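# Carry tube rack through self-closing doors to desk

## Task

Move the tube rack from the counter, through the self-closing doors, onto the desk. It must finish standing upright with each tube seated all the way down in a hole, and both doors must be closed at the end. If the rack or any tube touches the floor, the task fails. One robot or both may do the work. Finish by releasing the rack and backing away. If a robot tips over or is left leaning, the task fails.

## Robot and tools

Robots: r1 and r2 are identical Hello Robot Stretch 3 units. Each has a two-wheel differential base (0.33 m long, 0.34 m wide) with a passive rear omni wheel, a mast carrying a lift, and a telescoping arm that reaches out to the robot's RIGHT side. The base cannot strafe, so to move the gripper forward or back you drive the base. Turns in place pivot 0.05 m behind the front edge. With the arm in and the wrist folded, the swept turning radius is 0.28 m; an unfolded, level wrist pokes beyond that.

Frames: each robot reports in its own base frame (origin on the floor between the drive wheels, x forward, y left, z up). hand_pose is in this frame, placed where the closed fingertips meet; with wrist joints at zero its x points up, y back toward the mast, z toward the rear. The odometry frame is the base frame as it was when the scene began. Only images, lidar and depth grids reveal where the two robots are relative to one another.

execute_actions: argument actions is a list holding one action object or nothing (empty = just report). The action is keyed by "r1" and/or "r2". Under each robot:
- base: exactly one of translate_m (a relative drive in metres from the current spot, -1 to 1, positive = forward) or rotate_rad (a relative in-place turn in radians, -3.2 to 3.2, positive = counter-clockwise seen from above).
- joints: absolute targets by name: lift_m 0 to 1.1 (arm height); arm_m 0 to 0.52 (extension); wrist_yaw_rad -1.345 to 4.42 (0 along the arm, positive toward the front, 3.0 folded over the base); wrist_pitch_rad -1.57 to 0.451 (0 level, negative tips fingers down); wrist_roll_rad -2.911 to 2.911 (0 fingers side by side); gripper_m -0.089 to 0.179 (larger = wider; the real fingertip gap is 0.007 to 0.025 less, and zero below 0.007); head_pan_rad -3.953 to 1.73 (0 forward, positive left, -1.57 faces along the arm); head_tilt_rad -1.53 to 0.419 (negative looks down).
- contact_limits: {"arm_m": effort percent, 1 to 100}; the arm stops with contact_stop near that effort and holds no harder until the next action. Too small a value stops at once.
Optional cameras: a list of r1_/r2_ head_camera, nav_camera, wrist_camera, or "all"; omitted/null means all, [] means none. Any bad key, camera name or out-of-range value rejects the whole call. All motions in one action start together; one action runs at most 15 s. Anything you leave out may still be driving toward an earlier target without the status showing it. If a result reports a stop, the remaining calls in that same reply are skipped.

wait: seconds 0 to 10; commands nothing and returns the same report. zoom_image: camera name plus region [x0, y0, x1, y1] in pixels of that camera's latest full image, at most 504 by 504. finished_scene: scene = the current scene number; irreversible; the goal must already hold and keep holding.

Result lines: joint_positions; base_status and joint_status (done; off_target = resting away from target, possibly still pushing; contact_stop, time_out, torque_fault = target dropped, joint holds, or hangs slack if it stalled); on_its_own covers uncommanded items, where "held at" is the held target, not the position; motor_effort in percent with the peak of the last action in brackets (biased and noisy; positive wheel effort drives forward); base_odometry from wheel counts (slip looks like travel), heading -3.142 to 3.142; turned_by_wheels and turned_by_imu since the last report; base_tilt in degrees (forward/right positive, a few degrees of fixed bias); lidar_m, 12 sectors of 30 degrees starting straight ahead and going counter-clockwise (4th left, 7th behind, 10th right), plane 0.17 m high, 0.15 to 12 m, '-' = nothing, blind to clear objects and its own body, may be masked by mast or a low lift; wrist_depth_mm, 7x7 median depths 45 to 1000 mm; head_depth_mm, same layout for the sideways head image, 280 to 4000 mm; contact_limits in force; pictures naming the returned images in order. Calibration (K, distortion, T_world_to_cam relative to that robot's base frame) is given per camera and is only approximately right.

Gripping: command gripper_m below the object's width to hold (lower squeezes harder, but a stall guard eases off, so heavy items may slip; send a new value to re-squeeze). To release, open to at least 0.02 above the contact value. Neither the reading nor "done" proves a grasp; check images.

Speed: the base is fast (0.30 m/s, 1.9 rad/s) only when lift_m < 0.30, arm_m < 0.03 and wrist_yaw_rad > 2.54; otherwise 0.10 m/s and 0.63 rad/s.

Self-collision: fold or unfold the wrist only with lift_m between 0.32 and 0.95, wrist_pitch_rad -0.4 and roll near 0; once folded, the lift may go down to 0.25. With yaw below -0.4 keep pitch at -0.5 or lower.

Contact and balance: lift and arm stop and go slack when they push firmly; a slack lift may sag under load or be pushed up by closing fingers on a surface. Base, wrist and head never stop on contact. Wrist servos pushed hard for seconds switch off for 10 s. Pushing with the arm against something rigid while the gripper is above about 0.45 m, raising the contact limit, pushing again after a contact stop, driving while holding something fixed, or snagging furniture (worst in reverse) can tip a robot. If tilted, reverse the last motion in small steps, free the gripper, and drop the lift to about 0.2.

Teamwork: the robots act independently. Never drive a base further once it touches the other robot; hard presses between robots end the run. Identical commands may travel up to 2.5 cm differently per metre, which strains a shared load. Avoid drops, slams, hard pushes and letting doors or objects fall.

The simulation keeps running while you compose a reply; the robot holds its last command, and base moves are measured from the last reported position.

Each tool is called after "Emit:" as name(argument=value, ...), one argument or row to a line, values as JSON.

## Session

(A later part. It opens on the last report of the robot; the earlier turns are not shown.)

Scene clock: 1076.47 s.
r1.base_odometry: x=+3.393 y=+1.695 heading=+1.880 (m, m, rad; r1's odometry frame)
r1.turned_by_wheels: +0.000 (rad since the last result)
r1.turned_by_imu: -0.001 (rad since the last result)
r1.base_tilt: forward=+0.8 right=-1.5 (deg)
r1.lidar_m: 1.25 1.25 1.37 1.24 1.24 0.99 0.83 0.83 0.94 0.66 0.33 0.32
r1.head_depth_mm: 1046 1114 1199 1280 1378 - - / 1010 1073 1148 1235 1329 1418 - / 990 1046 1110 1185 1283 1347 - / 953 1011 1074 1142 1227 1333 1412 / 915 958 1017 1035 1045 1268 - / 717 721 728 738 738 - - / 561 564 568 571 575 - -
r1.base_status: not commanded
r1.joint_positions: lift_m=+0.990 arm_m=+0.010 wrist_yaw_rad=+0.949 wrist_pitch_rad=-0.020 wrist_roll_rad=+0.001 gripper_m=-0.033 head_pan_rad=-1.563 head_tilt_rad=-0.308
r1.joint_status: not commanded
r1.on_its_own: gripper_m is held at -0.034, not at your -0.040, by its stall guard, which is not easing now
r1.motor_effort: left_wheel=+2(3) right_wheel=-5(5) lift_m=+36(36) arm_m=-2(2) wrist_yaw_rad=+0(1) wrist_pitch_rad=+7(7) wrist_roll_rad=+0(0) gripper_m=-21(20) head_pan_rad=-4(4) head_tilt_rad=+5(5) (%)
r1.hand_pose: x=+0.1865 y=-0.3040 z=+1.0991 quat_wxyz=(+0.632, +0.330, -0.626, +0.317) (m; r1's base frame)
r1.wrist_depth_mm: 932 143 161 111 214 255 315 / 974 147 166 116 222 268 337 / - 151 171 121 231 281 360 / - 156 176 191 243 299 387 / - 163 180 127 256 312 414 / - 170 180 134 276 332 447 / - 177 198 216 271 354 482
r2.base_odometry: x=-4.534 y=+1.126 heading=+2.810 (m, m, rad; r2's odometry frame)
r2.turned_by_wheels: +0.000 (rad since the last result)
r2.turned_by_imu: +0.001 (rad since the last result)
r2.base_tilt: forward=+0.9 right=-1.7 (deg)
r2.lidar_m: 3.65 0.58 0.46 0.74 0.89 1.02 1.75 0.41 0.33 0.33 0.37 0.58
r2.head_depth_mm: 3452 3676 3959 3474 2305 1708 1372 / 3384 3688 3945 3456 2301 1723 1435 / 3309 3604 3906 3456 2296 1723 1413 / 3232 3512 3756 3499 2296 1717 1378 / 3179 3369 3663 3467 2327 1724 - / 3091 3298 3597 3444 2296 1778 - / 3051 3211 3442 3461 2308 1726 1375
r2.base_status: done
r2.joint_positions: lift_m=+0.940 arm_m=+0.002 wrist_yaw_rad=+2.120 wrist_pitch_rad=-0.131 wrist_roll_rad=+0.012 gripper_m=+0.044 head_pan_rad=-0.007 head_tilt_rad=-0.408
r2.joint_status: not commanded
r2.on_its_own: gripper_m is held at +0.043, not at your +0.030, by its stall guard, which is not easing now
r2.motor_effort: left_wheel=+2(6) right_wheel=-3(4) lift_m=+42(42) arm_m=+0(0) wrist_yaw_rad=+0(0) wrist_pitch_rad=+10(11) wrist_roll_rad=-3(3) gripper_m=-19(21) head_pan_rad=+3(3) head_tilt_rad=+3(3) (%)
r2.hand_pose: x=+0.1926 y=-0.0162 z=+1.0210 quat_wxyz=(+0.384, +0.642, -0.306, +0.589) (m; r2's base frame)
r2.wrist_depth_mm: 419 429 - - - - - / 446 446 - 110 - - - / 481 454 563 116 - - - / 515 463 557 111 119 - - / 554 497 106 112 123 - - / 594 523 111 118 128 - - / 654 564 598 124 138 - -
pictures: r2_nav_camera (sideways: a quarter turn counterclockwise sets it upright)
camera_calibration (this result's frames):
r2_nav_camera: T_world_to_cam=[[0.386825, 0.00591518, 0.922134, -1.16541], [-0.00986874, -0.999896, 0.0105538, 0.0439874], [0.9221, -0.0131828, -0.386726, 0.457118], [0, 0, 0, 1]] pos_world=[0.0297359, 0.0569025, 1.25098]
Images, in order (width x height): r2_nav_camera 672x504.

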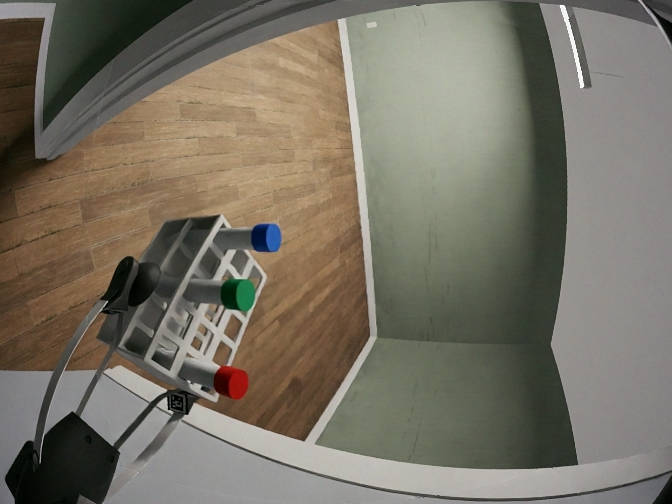

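Emit:
execute_actions(
  actions=[
    {"r2":{"base":{"rotate_rad":0.2}}},
  ],
  cameras=[],
)

Emit:
execute_actions(
  actions=[
    {"r2":{"base":{"translate_m":0.3}}},
  ],
  cameras=["r2_nav_camera"],
)

Scene clock: 1080.13 s.
r1.base_odometry: x=+3.393 y=+1.695 heading=+1.880 (m, m, rad; r1's odometry frame)
r1.turned_by_wheels: +0.000 (rad since the last result)
r1.turned_by_imu: -0.001 (rad since the last result)
r1.base_tilt: forward=+0.8 right=-1.6 (deg)
r1.lidar_m: 1.25 1.25 1.36 1.24 1.24 0.99 0.84 0.83 0.95 0.66 0.33 0.32
r1.head_depth_mm: 1040 1111 1186 1292 1379 - - / 1016 1076 1151 1238 1336 1427 - / 980 1035 1114 1198 1291 1347 - / 945 1006 1072 1148 1219 1327 1409 / 912 952 1017 1030 1046 1279 - / 718 720 727 732 740 - - / 563 562 565 570 574 - -
r1.base_status: not commanded
r1.joint_positions: lift_m=+0.990 arm_m=+0.010 wrist_yaw_rad=+0.949 wrist_pitch_rad=-0.020 wrist_roll_rad=+0.001 gripper_m=-0.033 head_pan_rad=-1.563 head_tilt_rad=-0.308
r1.joint_status: not commanded
r1.on_its_own: gripper_m is held at -0.034, not at your -0.040, by its stall guard, which is not easing now
r1.motor_effort: left_wheel=+3(3) right_wheel=-5(5) lift_m=+35(36) arm_m=-2(2) wrist_yaw_rad=+1(0) wrist_pitch_rad=+8(7) wrist_roll_rad=+0(0) gripper_m=-20(21) head_pan_rad=-4(5) head_tilt_rad=+5(5) (%)
r1.hand_pose: x=+0.1865 y=-0.3040 z=+1.0991 quat_wxyz=(+0.632, +0.330, -0.626, +0.317) (m; r1's base frame)
r1.wrist_depth_mm: 929 143 161 111 214 255 318 / 969 146 166 116 222 268 337 / 994 151 171 121 232 282 358 / - 156 177 190 242 297 384 / - 163 180 127 256 314 414 / - 171 180 134 275 335 447 / - 178 198 214 271 354 486
r2.base_odometry: x=-4.534 y=+1.126 heading=+3.010 (m, m, rad; r2's odometry frame)
r2.turned_by_wheels: +0.200 (rad since the last result)
r2.turned_by_imu: +0.197 (rad since the last result)
r2.base_tilt: forward=+0.9 right=-1.6 (deg)
r2.lidar_m: 3.64 0.46 0.48 0.89 0.90 1.17 1.87 0.36 0.33 0.34 0.41 2.96
r2.head_depth_mm: 3189 3408 3699 3440 2278 1718 1372 / 3161 3418 3696 3470 2279 1718 1428 / 3147 3405 3609 3475 2294 1722 1411 / 3161 3423 3640 3458 2299 1716 1377 / 3137 3367 3632 3502 2293 1708 - / 3141 3344 3644 3446 2307 1779 - / 3137 3333 3655 3444 2305 1722 1379
r2.base_status: done
r2.joint_positions: lift_m=+0.940 arm_m=+0.002 wrist_yaw_rad=+2.120 wrist_pitch_rad=-0.131 wrist_roll_rad=+0.012 gripper_m=+0.044 head_pan_rad=-0.007 head_tilt_rad=-0.408
r2.joint_status: not commanded
r2.on_its_own: gripper_m is held at +0.043, not at your +0.030, by its stall guard, which is not easing now
r2.motor_effort: left_wheel=-2(5) right_wheel=+3(6) lift_m=+42(42) arm_m=-1(0) wrist_yaw_rad=+0(1) wrist_pitch_rad=+11(10) wrist_roll_rad=-3(3) gripper_m=-20(19) head_pan_rad=+2(2) head_tilt_rad=+3(3) (%)
r2.hand_pose: x=+0.1926 y=-0.0162 z=+1.0210 quat_wxyz=(+0.384, +0.642, -0.306, +0.589) (m; r2's base frame)
r2.wrist_depth_mm: 571 461 463 - - - - / 623 500 430 111 - - - / 664 532 454 157 - - - / 754 572 481 111 119 - - / 810 622 107 112 122 - - / 840 707 111 118 129 - - / 874 732 559 124 138 - -
pictures: none
No camera images: the call's "cameras" was empty. Leave "cameras" out to get every camera's image.

Scene clock: 1084.07 s.
r1.base_odometry: x=+3.393 y=+1.695 heading=+1.880 (m, m, rad; r1's odometry frame)
r1.turned_by_wheels: +0.000 (rad since the last result)
r1.turned_by_imu: -0.001 (rad since the last result)
r1.base_tilt: forward=+0.8 right=-1.6 (deg)
r1.lidar_m: 1.26 1.25 1.37 1.24 1.24 0.99 0.84 0.83 0.94 0.66 0.33 0.32
r1.head_depth_mm: 1042 1108 1188 1276 1379 - - / 1011 1078 1146 1233 1334 1414 - / 976 1046 1108 1194 1282 1359 - / 950 1007 1082 1139 1230 1322 1416 / 917 954 1013 1028 1046 1273 - / 717 723 728 736 738 - - / 562 564 566 571 576 - -
r1.base_status: not commanded
r1.joint_positions: lift_m=+0.990 arm_m=+0.010 wrist_yaw_rad=+0.949 wrist_pitch_rad=-0.020 wrist_roll_rad=+0.001 gripper_m=-0.033 head_pan_rad=-1.563 head_tilt_rad=-0.308
r1.joint_status: not commanded
r1.on_its_own: gripper_m is held at -0.034, not at your -0.040, by its stall guard, which is not easing now
r1.motor_effort: left_wheel=+2(3) right_wheel=-5(5) lift_m=+35(36) arm_m=-3(3) wrist_yaw_rad=+0(0) wrist_pitch_rad=+8(7) wrist_roll_rad=+0(0) gripper_m=-21(21) head_pan_rad=-4(4) head_tilt_rad=+5(6) (%)
r1.hand_pose: x=+0.1865 y=-0.3040 z=+1.0991 quat_wxyz=(+0.632, +0.330, -0.626, +0.317) (m; r1's base frame)
r1.wrist_depth_mm: 941 143 161 111 213 255 315 / 988 147 166 116 222 268 338 / 999 151 171 121 231 282 358 / - 156 176 190 242 296 384 / - 162 180 127 255 316 413 / - 171 181 134 277 334 448 / - 177 197 216 272 355 482
r2.base_odometry: x=-4.831 y=+1.166 heading=+3.010 (m, m, rad; r2's odometry frame)
r2.turned_by_wheels: +0.000 (rad since the last result)
r2.turned_by_imu: +0.001 (rad since the last result)
r2.base_tilt: forward=+1.0 right=-1.6 (deg)
r2.lidar_m: 3.35 3.42 0.31 0.31 0.93 1.21 2.18 0.48 0.44 0.44 0.57 2.94
r2.head_depth_mm: 2906 3138 3379 3489 2297 1725 1372 / 2916 3115 3350 3451 2312 1715 1459 / 2891 3093 3337 3517 2303 1715 1416 / 2872 3103 3369 3495 2320 1728 1375 / 2883 3099 3354 3487 2309 1721 - / 2855 3114 3361 3476 2293 1785 - / 2848 3082 3307 3489 2300 1721 1370
r2.base_status: done
r2.joint_positions: lift_m=+0.940 arm_m=+0.002 wrist_yaw_rad=+2.120 wrist_pitch_rad=-0.131 wrist_roll_rad=+0.012 gripper_m=+0.044 head_pan_rad=-0.007 head_tilt_rad=-0.408
r2.joint_status: not commanded
r2.on_its_own: gripper_m is held at +0.043, not at your +0.030, by its stall guard, which is not easing now
r2.motor_effort: left_wheel=-2(3) right_wheel=+2(6) lift_m=+42(42) arm_m=+0(1) wrist_yaw_rad=+0(0) wrist_pitch_rad=+11(11) wrist_roll_rad=-3(3) gripper_m=-20(19) head_pan_rad=+3(2) head_tilt_rad=+2(3) (%)
r2.hand_pose: x=+0.1926 y=-0.0162 z=+1.0210 quat_wxyz=(+0.384, +0.642, -0.306, +0.589) (m; r2's base frame)
r2.wrist_depth_mm: - - - - - - - / - - - - - - - / - - - 158 - - - / 336 - - 112 118 - - / 334 - 106 112 123 - - / 343 - 111 117 128 - - / 349 - - 124 138 - -
pictures: r2_nav_camera (sideways: a quarter turn counterclockwise sets it upright)
camera_calibration (this result's frames):
r2_nav_camera: T_world_to_cam=[[0.386821, 0.00591631, 0.922136, -1.16541], [-0.00986592, -0.999896, 0.0105538, 0.0439874], [0.922102, -0.0131802, -0.386722, 0.457113], [0, 0, 0, 1]] pos_world=[0.0297359, 0.0569025, 1.25098]
Images, in order (width x height): r2_nav_camera 672x504.

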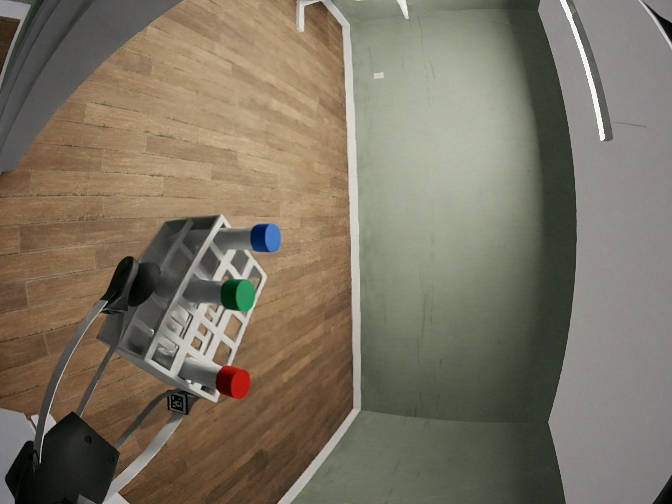

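In the doorway; left 0.31, right 0.44. Continue.

Emit:
execute_actions(
  actions=[
    {"r2":{"base":{"translate_m":0.6},"joints":{"head_pan_rad":0.9,"head_tilt_rad":-0.3}}},
  ],
  cameras=["r2_nav_camera","r2_head_camera"],
)

Scene clock: 1095.80 s.
r1.base_odometry: x=+3.393 y=+1.695 heading=+1.880 (m, m, rad; r1's odometry frame)
r1.turned_by_wheels: +0.000 (rad since the last result)
r1.turned_by_imu: -0.003 (rad since the last result)
r1.base_tilt: forward=+0.8 right=-1.3 (deg)
r1.lidar_m: 1.25 1.26 1.36 1.25 1.24 0.98 0.84 0.83 0.95 0.66 0.33 0.32
r1.head_depth_mm: 1044 1109 1199 1286 1381 - - / 1014 1078 1147 1234 1329 1419 - / 978 1037 1118 1188 1279 1354 - / 953 1007 1074 1146 1230 1334 1412 / 916 951 1014 1035 1048 1260 - / 714 723 725 732 741 - - / 562 564 565 571 575 - -
r1.base_status: not commanded
r1.joint_positions: lift_m=+0.990 arm_m=+0.010 wrist_yaw_rad=+0.949 wrist_pitch_rad=-0.020 wrist_roll_rad=+0.001 gripper_m=-0.033 head_pan_rad=-1.563 head_tilt_rad=-0.308
r1.joint_status: not commanded
r1.on_its_own: gripper_m is held at -0.034, not at your -0.040, by its stall guard, which is not easing now
r1.motor_effort: left_wheel=+2(3) right_wheel=-5(5) lift_m=+36(36) arm_m=-2(2) wrist_yaw_rad=+0(0) wrist_pitch_rad=+7(7) wrist_roll_rad=+0(0) gripper_m=-21(20) head_pan_rad=-4(5) head_tilt_rad=+6(5) (%)
r1.hand_pose: x=+0.1865 y=-0.3040 z=+1.0991 quat_wxyz=(+0.632, +0.330, -0.626, +0.317) (m; r1's base frame)
r1.wrist_depth_mm: 951 143 161 111 214 257 317 / 965 147 166 116 223 268 337 / - 151 170 122 231 281 359 / - 156 177 191 242 297 385 / - 162 180 127 257 313 413 / - 171 180 134 276 333 448 / - 178 198 215 269 352 485
r2.base_odometry: x=-5.426 y=+1.244 heading=+3.010 (m, m, rad; r2's odometry frame)
r2.turned_by_wheels: +0.000 (rad since the last result)
r2.turned_by_imu: +0.002 (rad since the last result)
r2.base_tilt: forward=+1.0 right=-1.7 (deg)
r2.lidar_m: 2.75 2.81 2.69 2.17 0.62 0.52 1.12 0.72 0.66 1.24 2.23 2.88
r2.head_depth_mm: 2772 2900 2993 3123 2757 1936 1493 / 3036 3162 3321 3469 2713 1936 1492 / 3251 3423 3619 3803 2735 1932 1490 / 2976 3189 3307 3564 2714 1926 1488 / 2761 2937 3007 3194 2708 1929 1492 / 2526 2676 2744 2973 2703 1920 1487 / 2389 2474 2556 2754 2716 1930 1485
r2.base_status: done
r2.joint_positions: lift_m=+0.940 arm_m=+0.002 wrist_yaw_rad=+2.120 wrist_pitch_rad=-0.131 wrist_roll_rad=+0.012 gripper_m=+0.044 head_pan_rad=+0.893 head_tilt_rad=-0.310
r2.joint_status: all done
r2.on_its_own: gripper_m is held at +0.043, not at your +0.030, by its stall guard, which is not easing now
r2.motor_effort: left_wheel=-2(3) right_wheel=+2(6) lift_m=+42(42) arm_m=-1(1) wrist_yaw_rad=+1(0) wrist_pitch_rad=+11(11) wrist_roll_rad=-3(3) gripper_m=-20(19) head_pan_rad=+3(35) head_tilt_rad=+4(11) (%)
r2.hand_pose: x=+0.1926 y=-0.0162 z=+1.0210 quat_wxyz=(+0.384, +0.642, -0.306, +0.589) (m; r2's base frame)
r2.wrist_depth_mm: - - - - - - - / - - - - - - - / - - - 159 - - - / - - - 112 119 - - / - - 106 112 122 - - / - - 111 117 128 - - / - - - 123 138 - -
pictures: r2_head_camera (sideways: a quarter turn clockwise sets it upright), r2_nav_camera (sideways: a quarter turn counterclockwise sets it upright)
camera_calibration (this result's frames):
r2_head_camera: T_world_to_cam=[[-0.140563, -0.215082, -0.966427, 1.27841], [-0.816311, 0.57753, -0.00980222, 0.0230768], [0.560249, 0.787527, -0.256753, 0.291664], [0, 0, 0, 1]] pos_world=[0.0351309, 0.0319424, 1.3106]
r2_nav_camera: T_world_to_cam=[[0.177895, 0.23466, 0.955661, -1.20791], [0.776368, -0.630197, 0.0102229, 0.0396208], [0.604654, 0.740126, -0.294292, 0.338758], [0, 0, 0, 1]] pos_world=[-0.0207108, 0.0576921, 1.25364]
Images, in order (width x height): r2_head_camera 896x504, r2_nav_camera 672x504.

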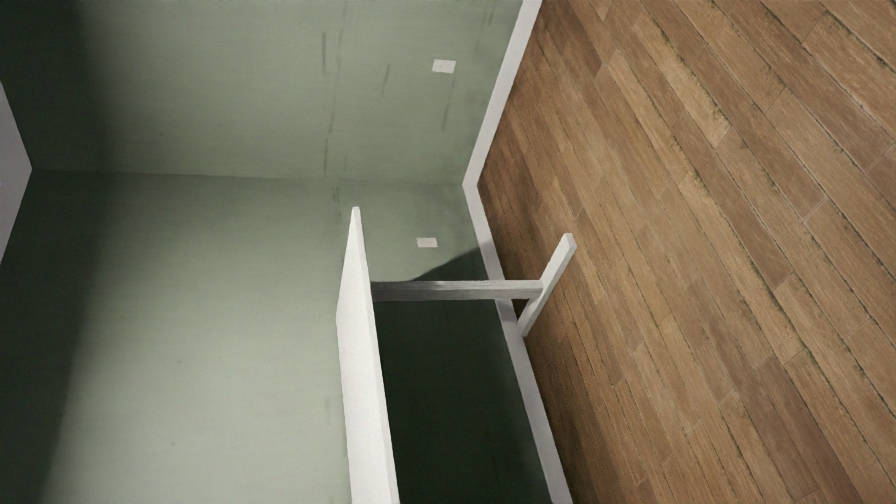

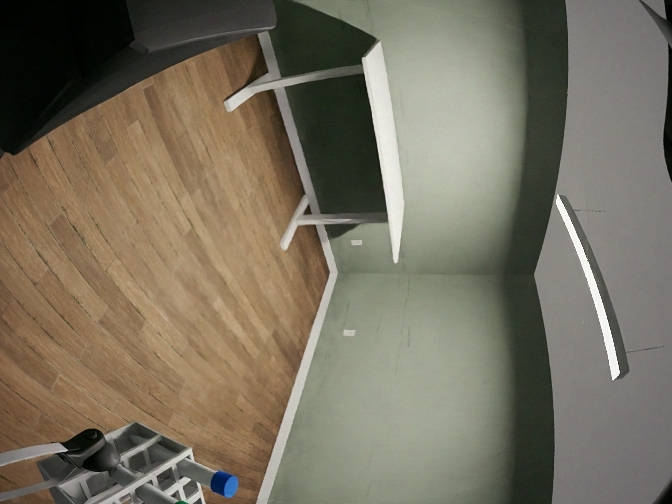

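Emit:
execute_actions(
  actions=[
    {"r1":{"joints":{"gripper_m":0.15}},"r2":{"base":{"translate_m":1.0}}},
  ],
  cameras=["r2_head_camera","r1_nav_camera"],
)

Emit:
execute_actions(
  actions=[
    {"r2":{"base":{"rotate_rad":1.7},"joints":{"head_pan_rad":0,"head_tilt_rad":-0.5}}},
  ],
  cameras=["r2_head_camera","r2_nav_camera","r1_nav_camera"],
)

Scene clock: 1111.23 s.
r1.base_odometry: x=+3.393 y=+1.695 heading=+1.879 (m, m, rad; r1's odometry frame)
r1.turned_by_wheels: +0.000 (rad since the last result)
r1.turned_by_imu: -0.004 (rad since the last result)
r1.base_tilt: forward=+0.6 right=-1.4 (deg)
r1.lidar_m: 1.26 1.25 1.36 1.24 1.24 0.99 0.84 0.83 0.95 1.06 1.06 1.20
r1.head_depth_mm: 1040 1109 1193 1293 1377 - - / 1007 1073 1154 1234 1344 1417 - / 984 1041 1110 1191 1294 1369 - / 954 1011 1072 1144 1227 1328 1408 / 921 976 1034 1111 1184 1296 - / 904 958 1011 1080 1149 - - / 878 928 982 1038 1104 - -
r1.base_status: not commanded
r1.joint_positions: lift_m=+0.990 arm_m=+0.010 wrist_yaw_rad=+0.953 wrist_pitch_rad=-0.020 wrist_roll_rad=+0.001 gripper_m=+0.150 head_pan_rad=-1.563 head_tilt_rad=-0.308
r1.joint_status: all done
r1.motor_effort: left_wheel=+2(2) right_wheel=-1(4) lift_m=+36(36) arm_m=-2(2) wrist_yaw_rad=-3(4) wrist_pitch_rad=+7(8) wrist_roll_rad=+0(0) gripper_m=-1(83) head_pan_rad=-4(5) head_tilt_rad=+6(5) (%)
r1.hand_pose: x=+0.1871 y=-0.3031 z=+1.0991 quat_wxyz=(+0.632, +0.331, -0.625, +0.318) (m; r1's base frame)
r1.wrist_depth_mm: 984 - - 950 814 698 617 / 995 - - 990 836 720 631 / - - - - 868 746 646 / - - - - 891 772 661 / - - - - 935 754 681 / - - - - 958 - 695 / - - - - 986 826 695
r2.base_odometry: x=-6.417 y=+1.376 heading=+3.010 (m, m, rad; r2's odometry frame)
r2.turned_by_wheels: +0.000 (rad since the last result)
r2.turned_by_imu: +0.004 (rad since the last result)
r2.base_tilt: forward=+1.0 right=-1.6 (deg)
r2.lidar_m: 1.75 1.79 2.34 2.31 2.14 1.48 1.45 1.47 1.86 2.11 2.15 1.86
r2.head_depth_mm: 1739 1817 1891 1973 2069 1927 1492 / 1910 1991 2079 2191 2327 1924 1486 / 2128 2243 2357 2464 2534 1932 1495 / 2401 2542 2698 2854 2696 1921 1482 / 2734 2838 3039 3243 2709 1921 1498 / 2617 2708 2882 3056 2704 1921 1488 / 2424 2550 2658 2809 2726 1927 1491
r2.base_status: done
r2.joint_positions: lift_m=+0.940 arm_m=+0.002 wrist_yaw_rad=+2.120 wrist_pitch_rad=-0.131 wrist_roll_rad=+0.012 gripper_m=+0.044 head_pan_rad=+0.893 head_tilt_rad=-0.310
r2.joint_status: not commanded
r2.on_its_own: gripper_m is held at +0.043, not at your +0.030, by its stall guard, which is not easing now
r2.motor_effort: left_wheel=-2(4) right_wheel=+2(7) lift_m=+42(42) arm_m=-1(0) wrist_yaw_rad=+0(1) wrist_pitch_rad=+11(11) wrist_roll_rad=-3(3) gripper_m=-20(19) head_pan_rad=+3(2) head_tilt_rad=+3(3) (%)
r2.hand_pose: x=+0.1926 y=-0.0162 z=+1.0210 quat_wxyz=(+0.384, +0.642, -0.306, +0.589) (m; r2's base frame)
r2.wrist_depth_mm: - - - - - - - / - - - 111 - - - / - - - 158 - - - / - - - 112 119 - - / - - 107 112 122 - - / - - 111 117 128 - - / - - - 124 138 - -
pictures: r1_nav_camera (sideways: a quarter turn counterclockwise sets it upright), r2_head_camera (sideways: a quarter turn clockwise sets it upright)
camera_calibration (this result's frames):
r1_nav_camera: T_world_to_cam=[[-0.0526343, -0.336345, 0.940267, -1.17874], [-0.998339, 0.0398081, -0.0416452, 0.107631], [-0.023423, -0.940897, -0.337882, 0.395818], [0, 0, 0, 1]] pos_world=[0.0546813, -0.0283247, 1.24655]
r2_head_camera: T_world_to_cam=[[-0.14053, -0.215067, -0.966435, 1.27842], [-0.816349, 0.577476, -0.0098042, 0.0230797], [0.560202, 0.78757, -0.256723, 0.291625], [0, 0, 0, 1]] pos_world=[0.0351286, 0.0319441, 1.31061]
Images, in order (width x height): r1_nav_camera 672x504, r2_head_camera 896x504.

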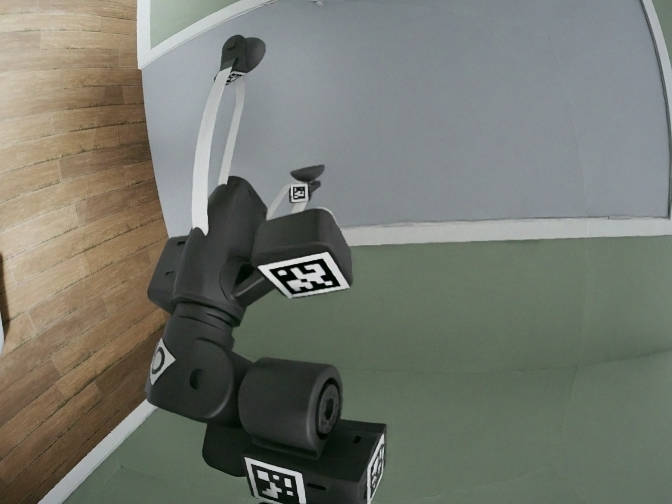

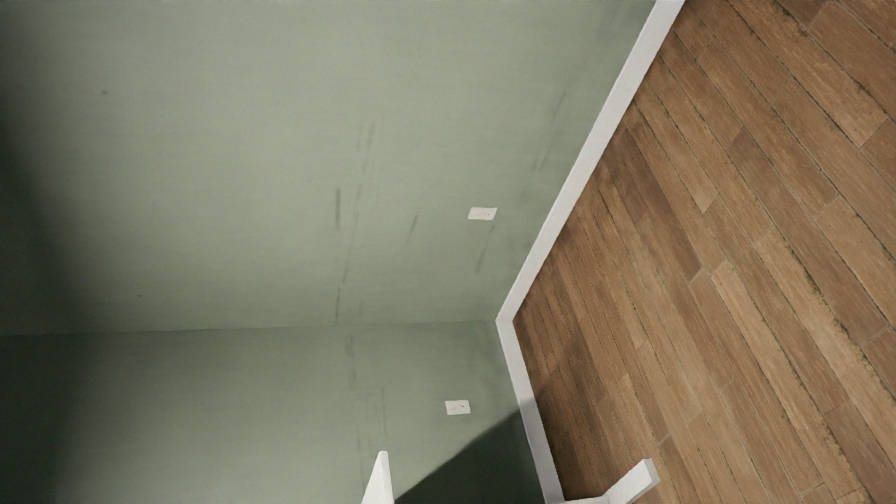

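Scene clock: 1114.93 s.
r1.base_odometry: x=+3.393 y=+1.695 heading=+1.879 (m, m, rad; r1's odometry frame)
r1.turned_by_wheels: +0.000 (rad since the last result)
r1.turned_by_imu: -0.001 (rad since the last result)
r1.base_tilt: forward=+0.7 right=-1.4 (deg)
r1.lidar_m: 1.25 1.25 1.36 1.25 1.24 0.99 0.84 0.83 0.95 1.06 1.06 1.20
r1.head_depth_mm: 1040 1110 1187 1282 1379 - - / 1007 1070 1153 1233 1332 1414 - / 979 1039 1112 1190 1288 1361 - / 952 1016 1078 1135 1229 1331 1412 / 924 974 1040 1109 1194 1302 - / 908 951 1011 1070 1148 - - / 878 923 981 1043 1098 - -
r1.base_status: not commanded
r1.joint_positions: lift_m=+0.990 arm_m=+0.010 wrist_yaw_rad=+0.953 wrist_pitch_rad=-0.020 wrist_roll_rad=+0.001 gripper_m=+0.150 head_pan_rad=-1.563 head_tilt_rad=-0.308
r1.joint_status: not commanded
r1.motor_effort: left_wheel=+1(1) right_wheel=-1(1) lift_m=+36(35) arm_m=-3(3) wrist_yaw_rad=-3(3) wrist_pitch_rad=+7(8) wrist_roll_rad=+0(0) gripper_m=+0(1) head_pan_rad=-4(4) head_tilt_rad=+5(5) (%)
r1.hand_pose: x=+0.1871 y=-0.3031 z=+1.0991 quat_wxyz=(+0.632, +0.331, -0.625, +0.318) (m; r1's base frame)
r1.wrist_depth_mm: 969 - - 974 809 689 628 / 994 - - - 839 718 637 / - - - - 858 740 652 / - - - - 900 755 660 / - - - - 920 746 679 / - - - - 958 - 698 / - - - - 987 841 696
r2.base_odometry: x=-6.417 y=+1.376 heading=-1.573 (m, m, rad; r2's odometry frame)
r2.turned_by_wheels: +1.700 (rad since the last result)
r2.turned_by_imu: +1.676 (rad since the last result)
r2.base_tilt: forward=+1.0 right=-1.7 (deg)
r2.lidar_m: 2.29 1.87 1.45 1.47 1.46 2.12 2.11 2.22 1.80 1.75 1.85 2.31
r2.head_depth_mm: 2202 2347 2562 2689 2029 1576 1345 / 2220 2395 2648 2799 2050 1584 - / 2257 2424 2699 2867 2038 1630 - / 2261 2410 2738 2855 2045 1449 - / 2300 2450 2700 2710 2038 1637 - / 2328 2509 2804 2871 2044 1591 1229 / 2363 2607 2796 2806 2039 1588 1298
r2.base_status: done
r2.joint_positions: lift_m=+0.940 arm_m=+0.002 wrist_yaw_rad=+2.120 wrist_pitch_rad=-0.131 wrist_roll_rad=+0.012 gripper_m=+0.044 head_pan_rad=+0.007 head_tilt_rad=-0.494
r2.joint_status: all done
r2.on_its_own: gripper_m is held at +0.043, not at your +0.030, by its stall guard, which is not easing now
r2.motor_effort: left_wheel=-2(4) right_wheel=+2(7) lift_m=+42(42) arm_m=+0(1) wrist_yaw_rad=+0(0) wrist_pitch_rad=+10(10) wrist_roll_rad=-3(3) gripper_m=-20(20) head_pan_rad=-2(32) head_tilt_rad=-2(15) (%)
r2.hand_pose: x=+0.1926 y=-0.0162 z=+1.0210 quat_wxyz=(+0.384, +0.642, -0.306, +0.589) (m; r2's base frame)
r2.wrist_depth_mm: - - - - - - - / - - - 111 - - - / - - - 118 - - - / - - - 111 119 - - / - - 106 112 123 - - / - - 111 118 128 - - / - - - 124 138 - -
pictures: r1_nav_camera (sideways: a quarter turn counterclockwise sets it upright), r2_head_camera (sideways: a quarter turn clockwise sets it upright), r2_nav_camera (sideways: a quarter turn counterclockwise sets it upright)
camera_calibration (this result's frames):
r1_nav_camera: T_world_to_cam=[[-0.0526342, -0.336345, 0.940267, -1.17874], [-0.998339, 0.0398077, -0.0416452, 0.107631], [-0.0234227, -0.940897, -0.337882, 0.395818], [0, 0, 0, 1]] pos_world=[0.0546814, -0.0283247, 1.24655]
r2_head_camera: T_world_to_cam=[[-0.427843, -0.0284761, -0.903405, 1.19789], [-0.0700533, 0.997542, 0.00173308, 0.00350601], [0.901134, 0.064028, -0.428786, 0.51347], [0, 0, 0, 1]] pos_world=[0.0500493, -0.00226251, 1.30234]
r2_nav_camera: T_world_to_cam=[[0.464005, 0.011937, 0.885752, -1.11842], [0.00518683, -0.999929, 0.0107586, 0.0436301], [0.885817, -0.000397785, -0.464034, 0.557938], [0, 0, 0, 1]] pos_world=[0.0244935, 0.0571995, 1.24907]
Images, in order (width x height): r1_nav_camera 672x504, r2_head_camera 896x504, r2_nav_camera 672x504.

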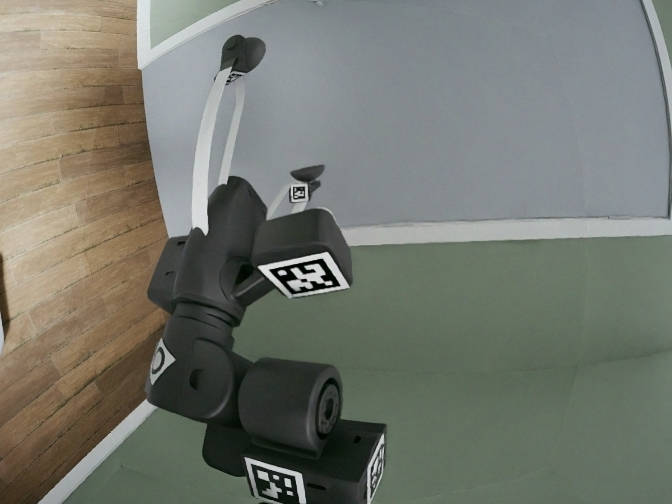

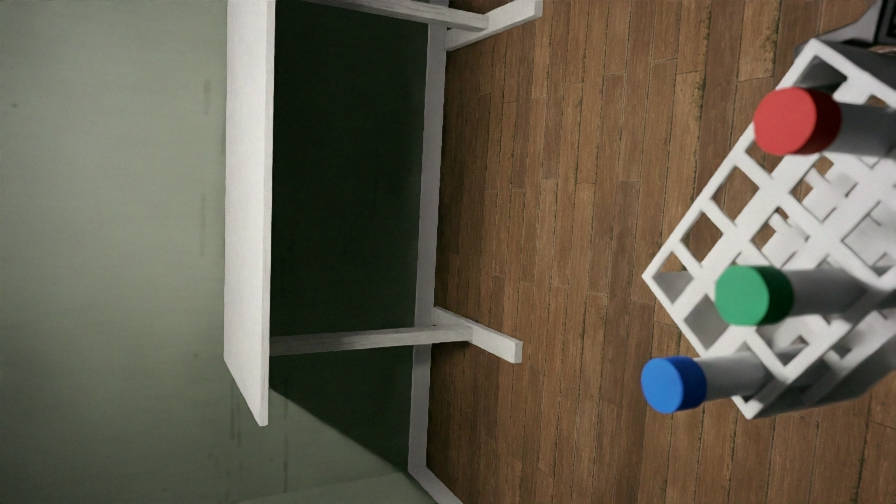

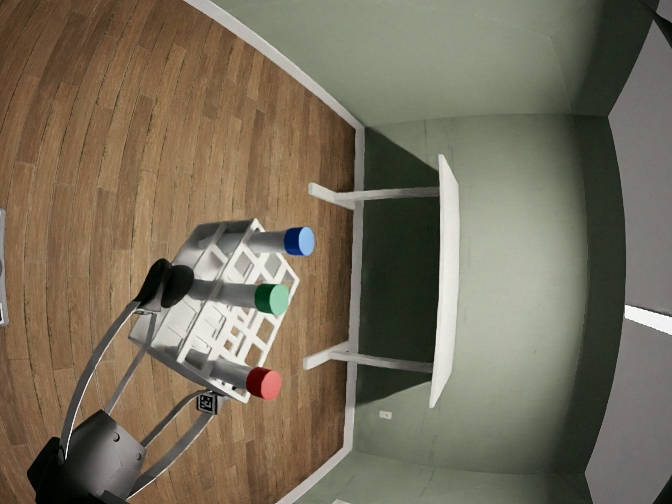

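Emit:
execute_actions(
  actions=[
    {"r2":{"base":{"translate_m":1.0}},"r1":{"joints":{"arm_m":0,"wrist_yaw_rad":3.0,"wrist_pitch_rad":-0.4,"gripper_m":0.0,"lift_m":0.9},"base":{"translate_m":-0.2}}},
  ],
  cameras=["r2_head_camera","r2_nav_camera"],
)

Scene clock: 1131.23 s.
r1.base_odometry: x=+3.454 y=+1.505 heading=+1.880 (m, m, rad; r1's odometry frame)
r1.turned_by_wheels: +0.000 (rad since the last result)
r1.turned_by_imu: -0.005 (rad since the last result)
r1.base_tilt: forward=+0.7 right=-1.7 (deg)
r1.lidar_m: 1.45 1.44 1.40 1.19 1.17 0.76 0.64 0.64 0.73 1.10 1.11 1.27
r1.head_depth_mm: 1002 1045 1093 1138 1205 1264 1314 / 1071 1138 1216 1289 1396 1501 1487 / 1037 1101 1179 1259 1366 1481 1502 / 1013 1072 1148 1220 1308 1413 1478 / 983 1038 1101 1170 1253 1362 1430 / 953 1005 1065 1133 1218 1298 1401 / 922 975 1037 1103 1182 1266 1360
r1.base_status: done
r1.joint_positions: lift_m=+0.900 arm_m=+0.000 wrist_yaw_rad=+2.997 wrist_pitch_rad=-0.413 wrist_roll_rad=+0.001 gripper_m=+0.000 head_pan_rad=-1.563 head_tilt_rad=-0.308
r1.joint_status: all done
r1.motor_effort: left_wheel=+2(4) right_wheel=-1(4) lift_m=+18(33) arm_m=-6(7) wrist_yaw_rad=+2(5) wrist_pitch_rad=+5(7) wrist_roll_rad=+0(0) gripper_m=-2(80) head_pan_rad=-5(4) head_tilt_rad=+5(6) (%)
r1.hand_pose: x=+0.0112 y=+0.0774 z=+0.9143 quat_wxyz=(+0.195, +0.701, +0.095, +0.680) (m; r1's base frame)
r1.wrist_depth_mm: 848 - - - - - - / 910 - - - - - - / 963 - - - - - - / - - - - - - - / - - - - - - - / - - - - - - - / - - - - - - -
r2.base_odometry: x=-6.420 y=+0.376 heading=-1.574 (m, m, rad; r2's odometry frame)
r2.turned_by_wheels: +0.000 (rad since the last result)
r2.turned_by_imu: +0.004 (rad since the last result)
r2.base_tilt: forward=+0.9 right=-1.7 (deg)
r2.lidar_m: 1.67 1.33 1.37 1.34 1.41 2.03 3.11 2.43 1.86 1.82 1.93 1.40
r2.head_depth_mm: 1352 1467 1264 1780 1896 1577 1342 / 1367 1489 1258 1798 1933 1584 - / 1382 1498 1265 1820 1958 1637 - / 1399 1527 1265 1862 1977 1447 - / 1422 1549 1269 1894 2005 962 - / 1440 1577 1268 1868 1821 1546 1232 / 1454 1601 1270 1961 2049 1577 1297
r2.base_status: done
r2.joint_positions: lift_m=+0.940 arm_m=+0.002 wrist_yaw_rad=+2.120 wrist_pitch_rad=-0.131 wrist_roll_rad=+0.012 gripper_m=+0.044 head_pan_rad=+0.007 head_tilt_rad=-0.494
r2.joint_status: not commanded
r2.on_its_own: gripper_m is held at +0.043, not at your +0.030, by its stall guard, which is not easing now
r2.motor_effort: left_wheel=-2(3) right_wheel=+2(7) lift_m=+42(42) arm_m=-1(1) wrist_yaw_rad=+1(0) wrist_pitch_rad=+10(10) wrist_roll_rad=-3(3) gripper_m=-21(19) head_pan_rad=-3(3) head_tilt_rad=-3(2) (%)
r2.hand_pose: x=+0.1926 y=-0.0162 z=+1.0210 quat_wxyz=(+0.384, +0.642, -0.306, +0.589) (m; r2's base frame)
r2.wrist_depth_mm: - - - - - - - / - - - 111 - - - / - - - 158 - 957 979 / - - - 111 119 - - / - - 106 112 122 - - / - - 111 117 128 - - / - - - 124 138 - -
pictures: r2_head_camera (sideways: a quarter turn clockwise sets it upright), r2_nav_camera (sideways: a quarter turn counterclockwise sets it upright)
camera_calibration (this result's frames):
r2_head_camera: T_world_to_cam=[[-0.427954, -0.0284758, -0.903352, 1.19782], [-0.0700505, 0.997542, 0.00174087, 0.00349585], [0.901082, 0.0640252, -0.428897, 0.513615], [0, 0, 0, 1]] pos_world=[0.0500494, -0.00226263, 1.30234]
r2_nav_camera: T_world_to_cam=[[0.464115, 0.0119365, 0.885695, -1.11834], [0.00518549, -0.999929, 0.0107588, 0.0436298], [0.88576, -0.000400555, -0.464144, 0.558081], [0, 0, 0, 1]] pos_world=[0.0244871, 0.0571994, 1.24907]
Images, in order (width x height): r2_head_camera 896x504, r2_nav_camera 672x504.

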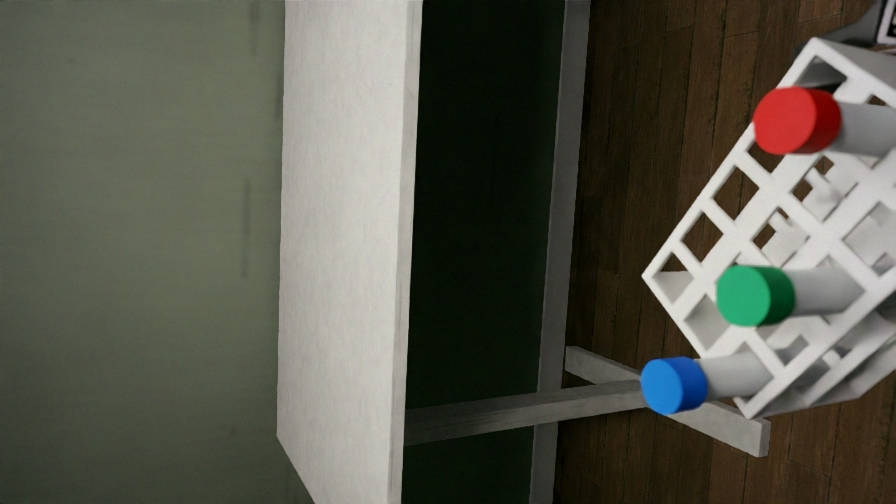

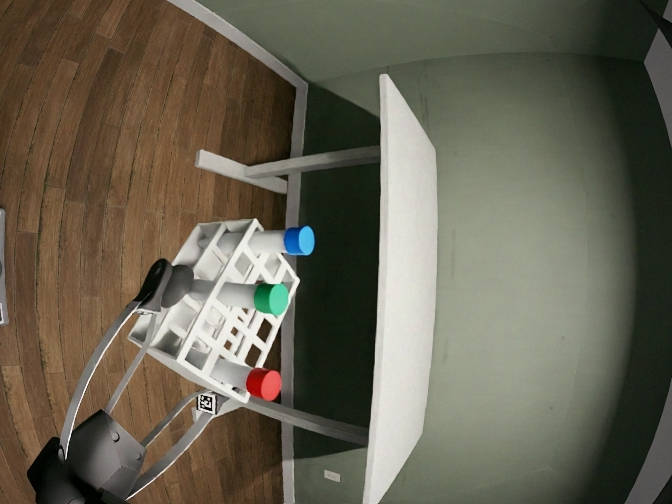

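Emit:
execute_actions(
  actions=[
    {"r2":{"base":{"translate_m":0.5}}},
  ],
  cameras=["r2_head_camera","r2_nav_camera"],
)

Scene clock: 1147.93 s.
r1.base_odometry: x=+3.454 y=+1.505 heading=+1.880 (m, m, rad; r1's odometry frame)
r1.turned_by_wheels: +0.000 (rad since the last result)
r1.turned_by_imu: -0.002 (rad since the last result)
r1.base_tilt: forward=+0.8 right=-1.3 (deg)
r1.lidar_m: 1.45 1.44 1.40 1.19 1.17 0.76 0.64 0.64 0.73 1.10 1.11 1.26
r1.head_depth_mm: 1006 1045 1092 1143 1200 1266 1330 / 1068 1139 1214 1294 1392 1489 1476 / 1035 1097 1178 1264 1364 1478 1512 / 1007 1070 1140 1216 1304 1404 1472 / 976 1033 1105 1172 1257 1372 1436 / 953 1014 1063 1128 1210 1298 1407 / 926 971 1035 1101 1186 1267 1366
r1.base_status: not commanded
r1.joint_positions: lift_m=+0.900 arm_m=+0.000 wrist_yaw_rad=+2.997 wrist_pitch_rad=-0.413 wrist_roll_rad=+0.001 gripper_m=+0.000 head_pan_rad=-1.563 head_tilt_rad=-0.308
r1.joint_status: not commanded
r1.motor_effort: left_wheel=+2(1) right_wheel=+0(1) lift_m=+17(17) arm_m=-6(6) wrist_yaw_rad=+2(3) wrist_pitch_rad=+5(5) wrist_roll_rad=+0(0) gripper_m=-2(2) head_pan_rad=-5(5) head_tilt_rad=+5(5) (%)
r1.hand_pose: x=+0.0112 y=+0.0774 z=+0.9143 quat_wxyz=(+0.195, +0.701, +0.095, +0.680) (m; r1's base frame)
r1.wrist_depth_mm: 866 - - - - - - / 895 - - - - - - / 972 - - - - - - / - - - - - - - / - - - - - - - / - - - - - - - / - - - - - - -
r2.base_odometry: x=-6.421 y=-0.124 heading=-1.574 (m, m, rad; r2's odometry frame)
r2.turned_by_wheels: +0.000 (rad since the last result)
r2.turned_by_imu: +0.002 (rad since the last result)
r2.base_tilt: forward=+1.0 right=-1.6 (deg)
r2.lidar_m: 1.17 0.87 1.33 1.30 1.38 2.12 3.59 2.48 1.89 1.85 1.02 1.20
r2.head_depth_mm: 933 1012 1083 757 541 466 1347 / 946 1028 1097 758 540 1442 - / 956 1041 1110 758 542 466 - / 971 1055 1125 757 541 455 - / 981 1069 1147 757 543 382 - / 993 1088 1156 762 544 1446 1232 / 1009 1103 1160 760 544 1119 1212
r2.base_status: done
r2.joint_positions: lift_m=+0.940 arm_m=+0.002 wrist_yaw_rad=+2.120 wrist_pitch_rad=-0.131 wrist_roll_rad=+0.012 gripper_m=+0.044 head_pan_rad=+0.007 head_tilt_rad=-0.494
r2.joint_status: not commanded
r2.on_its_own: gripper_m is held at +0.043, not at your +0.030, by its stall guard, which is not easing now
r2.motor_effort: left_wheel=-2(2) right_wheel=+2(7) lift_m=+42(42) arm_m=-1(0) wrist_yaw_rad=+0(0) wrist_pitch_rad=+10(11) wrist_roll_rad=-3(3) gripper_m=-20(20) head_pan_rad=-3(2) head_tilt_rad=-2(3) (%)
r2.hand_pose: x=+0.1926 y=-0.0162 z=+1.0210 quat_wxyz=(+0.384, +0.642, -0.306, +0.589) (m; r2's base frame)
r2.wrist_depth_mm: - - - - - 921 805 / - - - 111 - 969 805 / - - 788 158 - 895 826 / - - 556 111 119 502 499 / - - 106 112 123 359 332 / - - 111 118 129 284 265 / - - - 124 138 - 966
pictures: r2_head_camera (sideways: a quarter turn clockwise sets it upright), r2_nav_camera (sideways: a quarter turn counterclockwise sets it upright)
camera_calibration (this result's frames):
r2_head_camera: T_world_to_cam=[[-0.42799, -0.0284749, -0.903335, 1.1978], [-0.0700478, 0.997542, 0.00174333, 0.00349263], [0.901065, 0.0640227, -0.428932, 0.513661], [0, 0, 0, 1]] pos_world=[0.0500494, -0.00226275, 1.30234]
r2_nav_camera: T_world_to_cam=[[0.464149, 0.0119355, 0.885676, -1.11832], [0.00518327, -0.999929, 0.0107589, 0.0436298], [0.885742, -0.000403023, -0.464178, 0.558126], [0, 0, 0, 1]] pos_world=[0.0244852, 0.0571993, 1.24907]
Images, in order (width x height): r2_head_camera 896x504, r2_nav_camera 672x504.

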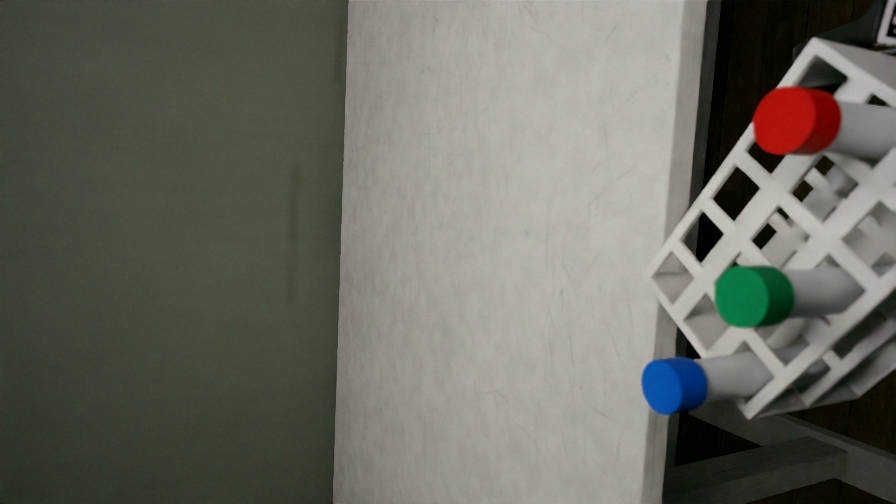

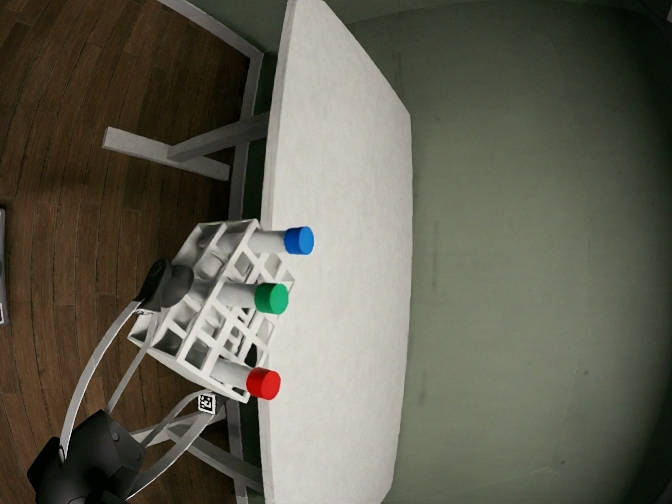

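Emit:
execute_actions(
  actions=[
    {"r2":{"base":{"translate_m":0.47}}},
  ],
  cameras=["r2_head_camera","r2_nav_camera"],
)

Emit:
execute_actions(
  actions=[
    {"r2":{"joints":{"lift_m":0.72}}},
  ],
  cameras=["r2_nav_camera","r2_wrist_camera"],
)

Scene clock: 1158.97 s.
r1.base_odometry: x=+3.454 y=+1.505 heading=+1.880 (m, m, rad; r1's odometry frame)
r1.turned_by_wheels: +0.000 (rad since the last result)
r1.turned_by_imu: -0.002 (rad since the last result)
r1.base_tilt: forward=+0.9 right=-1.4 (deg)
r1.lidar_m: 1.45 1.44 1.40 1.19 1.18 0.76 0.64 0.64 0.73 1.11 1.10 1.26
r1.head_depth_mm: 1000 1043 1087 1135 1198 1269 1331 / 1070 1132 1220 1294 1396 1487 1482 / 1040 1106 1171 1260 1359 1475 1508 / 1013 1073 1141 1219 1309 1422 1477 / 982 1032 1101 1185 1253 1359 1438 / 954 1005 1064 1130 1211 1307 1408 / 923 975 1035 1107 1182 1267 1360
r1.base_status: not commanded
r1.joint_positions: lift_m=+0.900 arm_m=+0.000 wrist_yaw_rad=+2.997 wrist_pitch_rad=-0.413 wrist_roll_rad=+0.001 gripper_m=+0.000 head_pan_rad=-1.563 head_tilt_rad=-0.308
r1.joint_status: not commanded
r1.motor_effort: left_wheel=+2(2) right_wheel=-1(0) lift_m=+17(16) arm_m=-6(6) wrist_yaw_rad=+2(2) wrist_pitch_rad=+5(5) wrist_roll_rad=+0(0) gripper_m=-2(3) head_pan_rad=-4(5) head_tilt_rad=+5(5) (%)
r1.hand_pose: x=+0.0112 y=+0.0774 z=+0.9143 quat_wxyz=(+0.195, +0.701, +0.095, +0.680) (m; r1's base frame)
r1.wrist_depth_mm: 844 - - - - - - / 912 - - - - - - / 982 - - - - - - / - - - - - - - / - - - - - - - / - - - - - - - / - - - - - - -
r2.base_odometry: x=-6.423 y=-0.594 heading=-1.573 (m, m, rad; r2's odometry frame)
r2.turned_by_wheels: +0.001 (rad since the last result)
r2.turned_by_imu: +0.083 (rad since the last result)
r2.base_tilt: forward=+0.8 right=-1.7 (deg)
r2.lidar_m: 0.73 0.57 0.53 1.27 1.39 2.30 4.06 2.35 1.90 0.79 0.81 0.73
r2.head_depth_mm: 558 605 660 706 541 421 359 / 570 619 676 718 541 422 - / 581 632 693 733 541 435 - / 594 647 711 752 543 386 - / 607 661 728 760 544 436 - / 621 679 749 760 543 422 328 / 635 695 769 763 543 423 346
r2.base_status: translate_m off_target (by the wheels' count: +0.4699 of +0.4700)
r2.joint_positions: lift_m=+0.940 arm_m=+0.002 wrist_yaw_rad=+2.119 wrist_pitch_rad=-0.131 wrist_roll_rad=+0.012 gripper_m=+0.044 head_pan_rad=+0.006 head_tilt_rad=-0.496
r2.joint_status: not commanded
r2.on_its_own: gripper_m is held at +0.043, not at your +0.030, by its stall guard, which is not easing now; left_wheel is at rest, and its effort (+20) is outside its rest range (-18 to +18)
r2.motor_effort: left_wheel=+20(35) right_wheel=+4(16) lift_m=+41(42) arm_m=+0(1) wrist_yaw_rad=+0(2) wrist_pitch_rad=+11(10) wrist_roll_rad=-3(3) gripper_m=-19(19) head_pan_rad=-1(3) head_tilt_rad=-2(3) (%)
r2.hand_pose: x=+0.1928 y=-0.0165 z=+1.0210 quat_wxyz=(+0.384, +0.641, -0.307, +0.589) (m; r2's base frame)
r2.wrist_depth_mm: 999 - - 769 645 546 468 / - - - 824 676 548 487 / - - - 159 695 576 493 / - 545 451 110 119 507 482 / 364 361 106 112 122 362 335 / 266 269 111 117 128 266 252 / 210 209 200 124 138 196 202
pictures: r2_head_camera (sideways: a quarter turn clockwise sets it upright), r2_nav_camera (sideways: a quarter turn counterclockwise sets it upright)
camera_calibration (this result's frames):
r2_head_camera: T_world_to_cam=[[-0.429766, -0.0279908, -0.902506, 1.19673], [-0.0688916, 0.997622, 0.00186491, 0.00332731], [0.900308, 0.0629766, -0.430673, 0.515931], [0, 0, 0, 1]] pos_world=[0.0500475, -0.00231352, 1.30225]
r2_nav_camera: T_world_to_cam=[[0.465873, 0.0114094, 0.884778, -1.11716], [0.00404871, -0.999934, 0.0107626, 0.0436319], [0.884842, -0.00143179, -0.465888, 0.560357], [0, 0, 0, 1]] pos_world=[0.0244492, 0.0571774, 1.24903]
Images, in order (width x height): r2_head_camera 896x504, r2_nav_camera 672x504.

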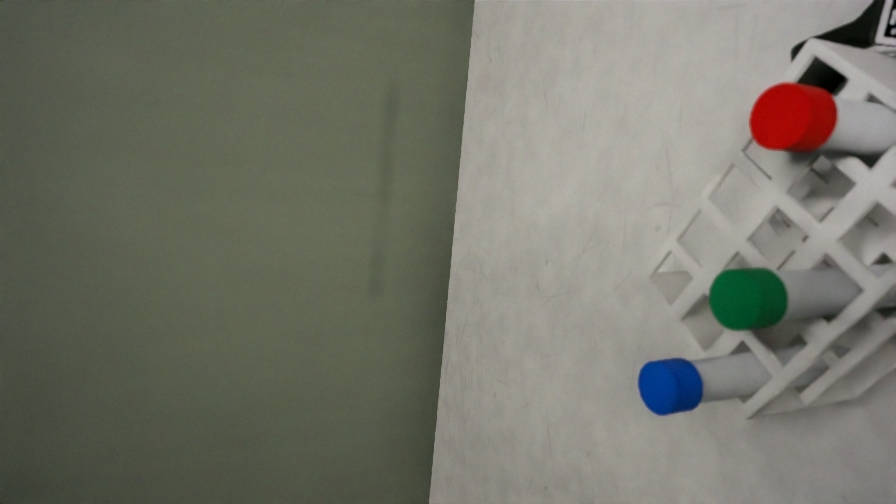

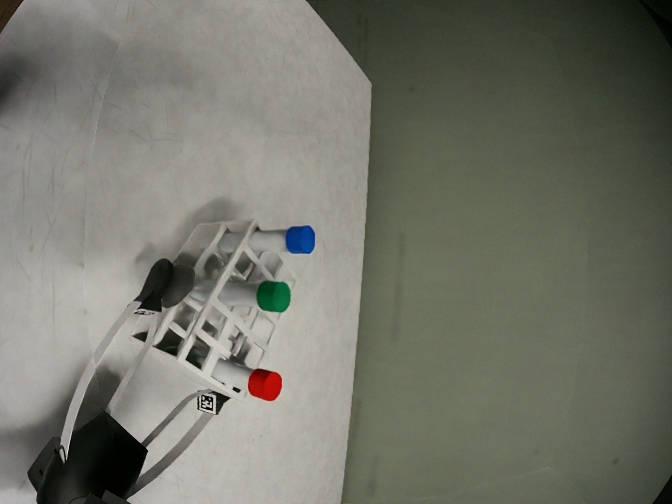

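Scene clock: 1160.93 s.
r1.base_odometry: x=+3.454 y=+1.505 heading=+1.880 (m, m, rad; r1's odometry frame)
r1.turned_by_wheels: +0.000 (rad since the last result)
r1.turned_by_imu: +0.000 (rad since the last result)
r1.base_tilt: forward=+0.8 right=-1.5 (deg)
r1.lidar_m: 1.45 1.44 1.40 1.19 1.17 0.76 0.64 0.64 0.73 1.10 1.11 1.27
r1.head_depth_mm: 1003 1044 1096 1138 1201 1260 1333 / 1073 1140 1211 1296 1386 1491 1474 / 1035 1106 1179 1260 1363 1479 1497 / 1007 1066 1137 1217 1311 1422 1472 / 984 1039 1097 1176 1259 1364 1450 / 955 1011 1065 1126 1213 1307 1404 / 924 972 1040 1101 1172 1250 1359
r1.base_status: not commanded
r1.joint_positions: lift_m=+0.900 arm_m=+0.000 wrist_yaw_rad=+2.997 wrist_pitch_rad=-0.413 wrist_roll_rad=+0.001 gripper_m=+0.000 head_pan_rad=-1.563 head_tilt_rad=-0.308
r1.joint_status: not commanded
r1.motor_effort: left_wheel=+2(2) right_wheel=-1(1) lift_m=+17(17) arm_m=-6(6) wrist_yaw_rad=+3(3) wrist_pitch_rad=+5(5) wrist_roll_rad=+0(0) gripper_m=-2(2) head_pan_rad=-5(5) head_tilt_rad=+5(5) (%)
r1.hand_pose: x=+0.0112 y=+0.0774 z=+0.9143 quat_wxyz=(+0.195, +0.701, +0.095, +0.680) (m; r1's base frame)
r1.wrist_depth_mm: 849 - - - - - - / 893 - - - - - - / 975 - - - - - - / - - - - - - - / - - - - - - - / - - - - - - - / - - - - - - -
r2.base_odometry: x=-6.423 y=-0.594 heading=-1.573 (m, m, rad; r2's odometry frame)
r2.turned_by_wheels: +0.000 (rad since the last result)
r2.turned_by_imu: -0.011 (rad since the last result)
r2.base_tilt: forward=+0.9 right=-1.6 (deg)
r2.lidar_m: 0.73 0.57 0.53 1.27 1.38 2.26 4.05 2.37 1.90 0.79 0.81 0.74
r2.head_depth_mm: 559 607 662 709 540 420 349 / 571 619 678 715 541 420 364 / 583 632 692 732 541 421 354 / 594 647 709 751 541 421 316 / 606 661 728 759 542 422 312 / 619 677 746 758 542 436 329 / 632 691 765 762 543 423 346
r2.base_status: not commanded
r2.joint_positions: lift_m=+0.883 arm_m=+0.002 wrist_yaw_rad=+2.117 wrist_pitch_rad=-0.057 wrist_roll_rad=+0.010 gripper_m=+0.044 head_pan_rad=+0.006 head_tilt_rad=-0.496
r2.joint_status: lift_m contact_stop (moved -0.057 of -0.220)
r2.on_its_own: gripper_m is held at +0.043, not at your +0.030, by its stall guard, which is not easing now; lift_m is slack since a contact_stop, until your next command for it (your +0.720 is given up)
r2.motor_effort: left_wheel=+14(20) right_wheel=-1(16) lift_m=+32(39) arm_m=+0(1) wrist_yaw_rad=+3(5) wrist_pitch_rad=-15(45) wrist_roll_rad=-1(2) gripper_m=-20(20) head_pan_rad=-3(3) head_tilt_rad=-2(1) (%)
r2.hand_pose: x=+0.1961 y=-0.0152 z=+0.9833 quat_wxyz=(+0.363, +0.629, -0.330, +0.603) (m; r2's base frame)
r2.wrist_depth_mm: - - - 796 632 550 476 / - - 150 111 668 562 476 / - - - 158 676 580 497 / 519 512 386 111 119 469 458 / 296 291 106 112 123 301 278 / 206 211 111 118 128 210 196 / 160 158 150 124 138 147 153
pictures: r2_nav_camera (sideways: a quarter turn counterclockwise sets it upright), r2_wrist_camera
camera_calibration (this result's frames):
r2_nav_camera: T_world_to_cam=[[0.466266, 0.0114117, 0.884571, -1.11689], [0.00405338, -0.999934, 0.0107634, 0.0436307], [0.884635, -0.00143313, -0.466281, 0.56087], [0, 0, 0, 1]] pos_world=[0.0244257, 0.0571773, 1.24902]
r2_wrist_camera: T_world_to_cam=[[0.561861, -0.827209, -0.00620818, -0.112218], [-0.194518, -0.12482, -0.972925, 1.02353], [0.804037, 0.547856, -0.231038, 0.237338], [0, 0, 0, 1]] pos_world=[0.0713172, -0.0950982, 1.04995]
Images, in order (width x height): r2_nav_camera 672x504, r2_wrist_camera 644x364.

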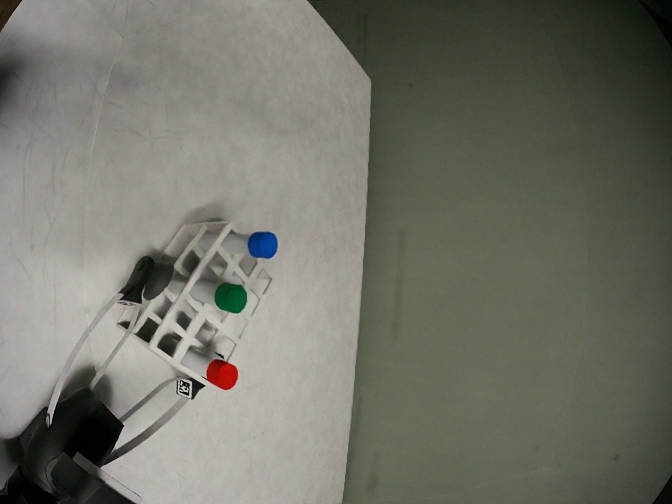

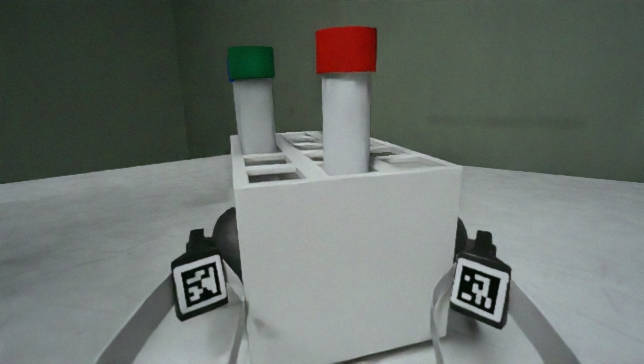

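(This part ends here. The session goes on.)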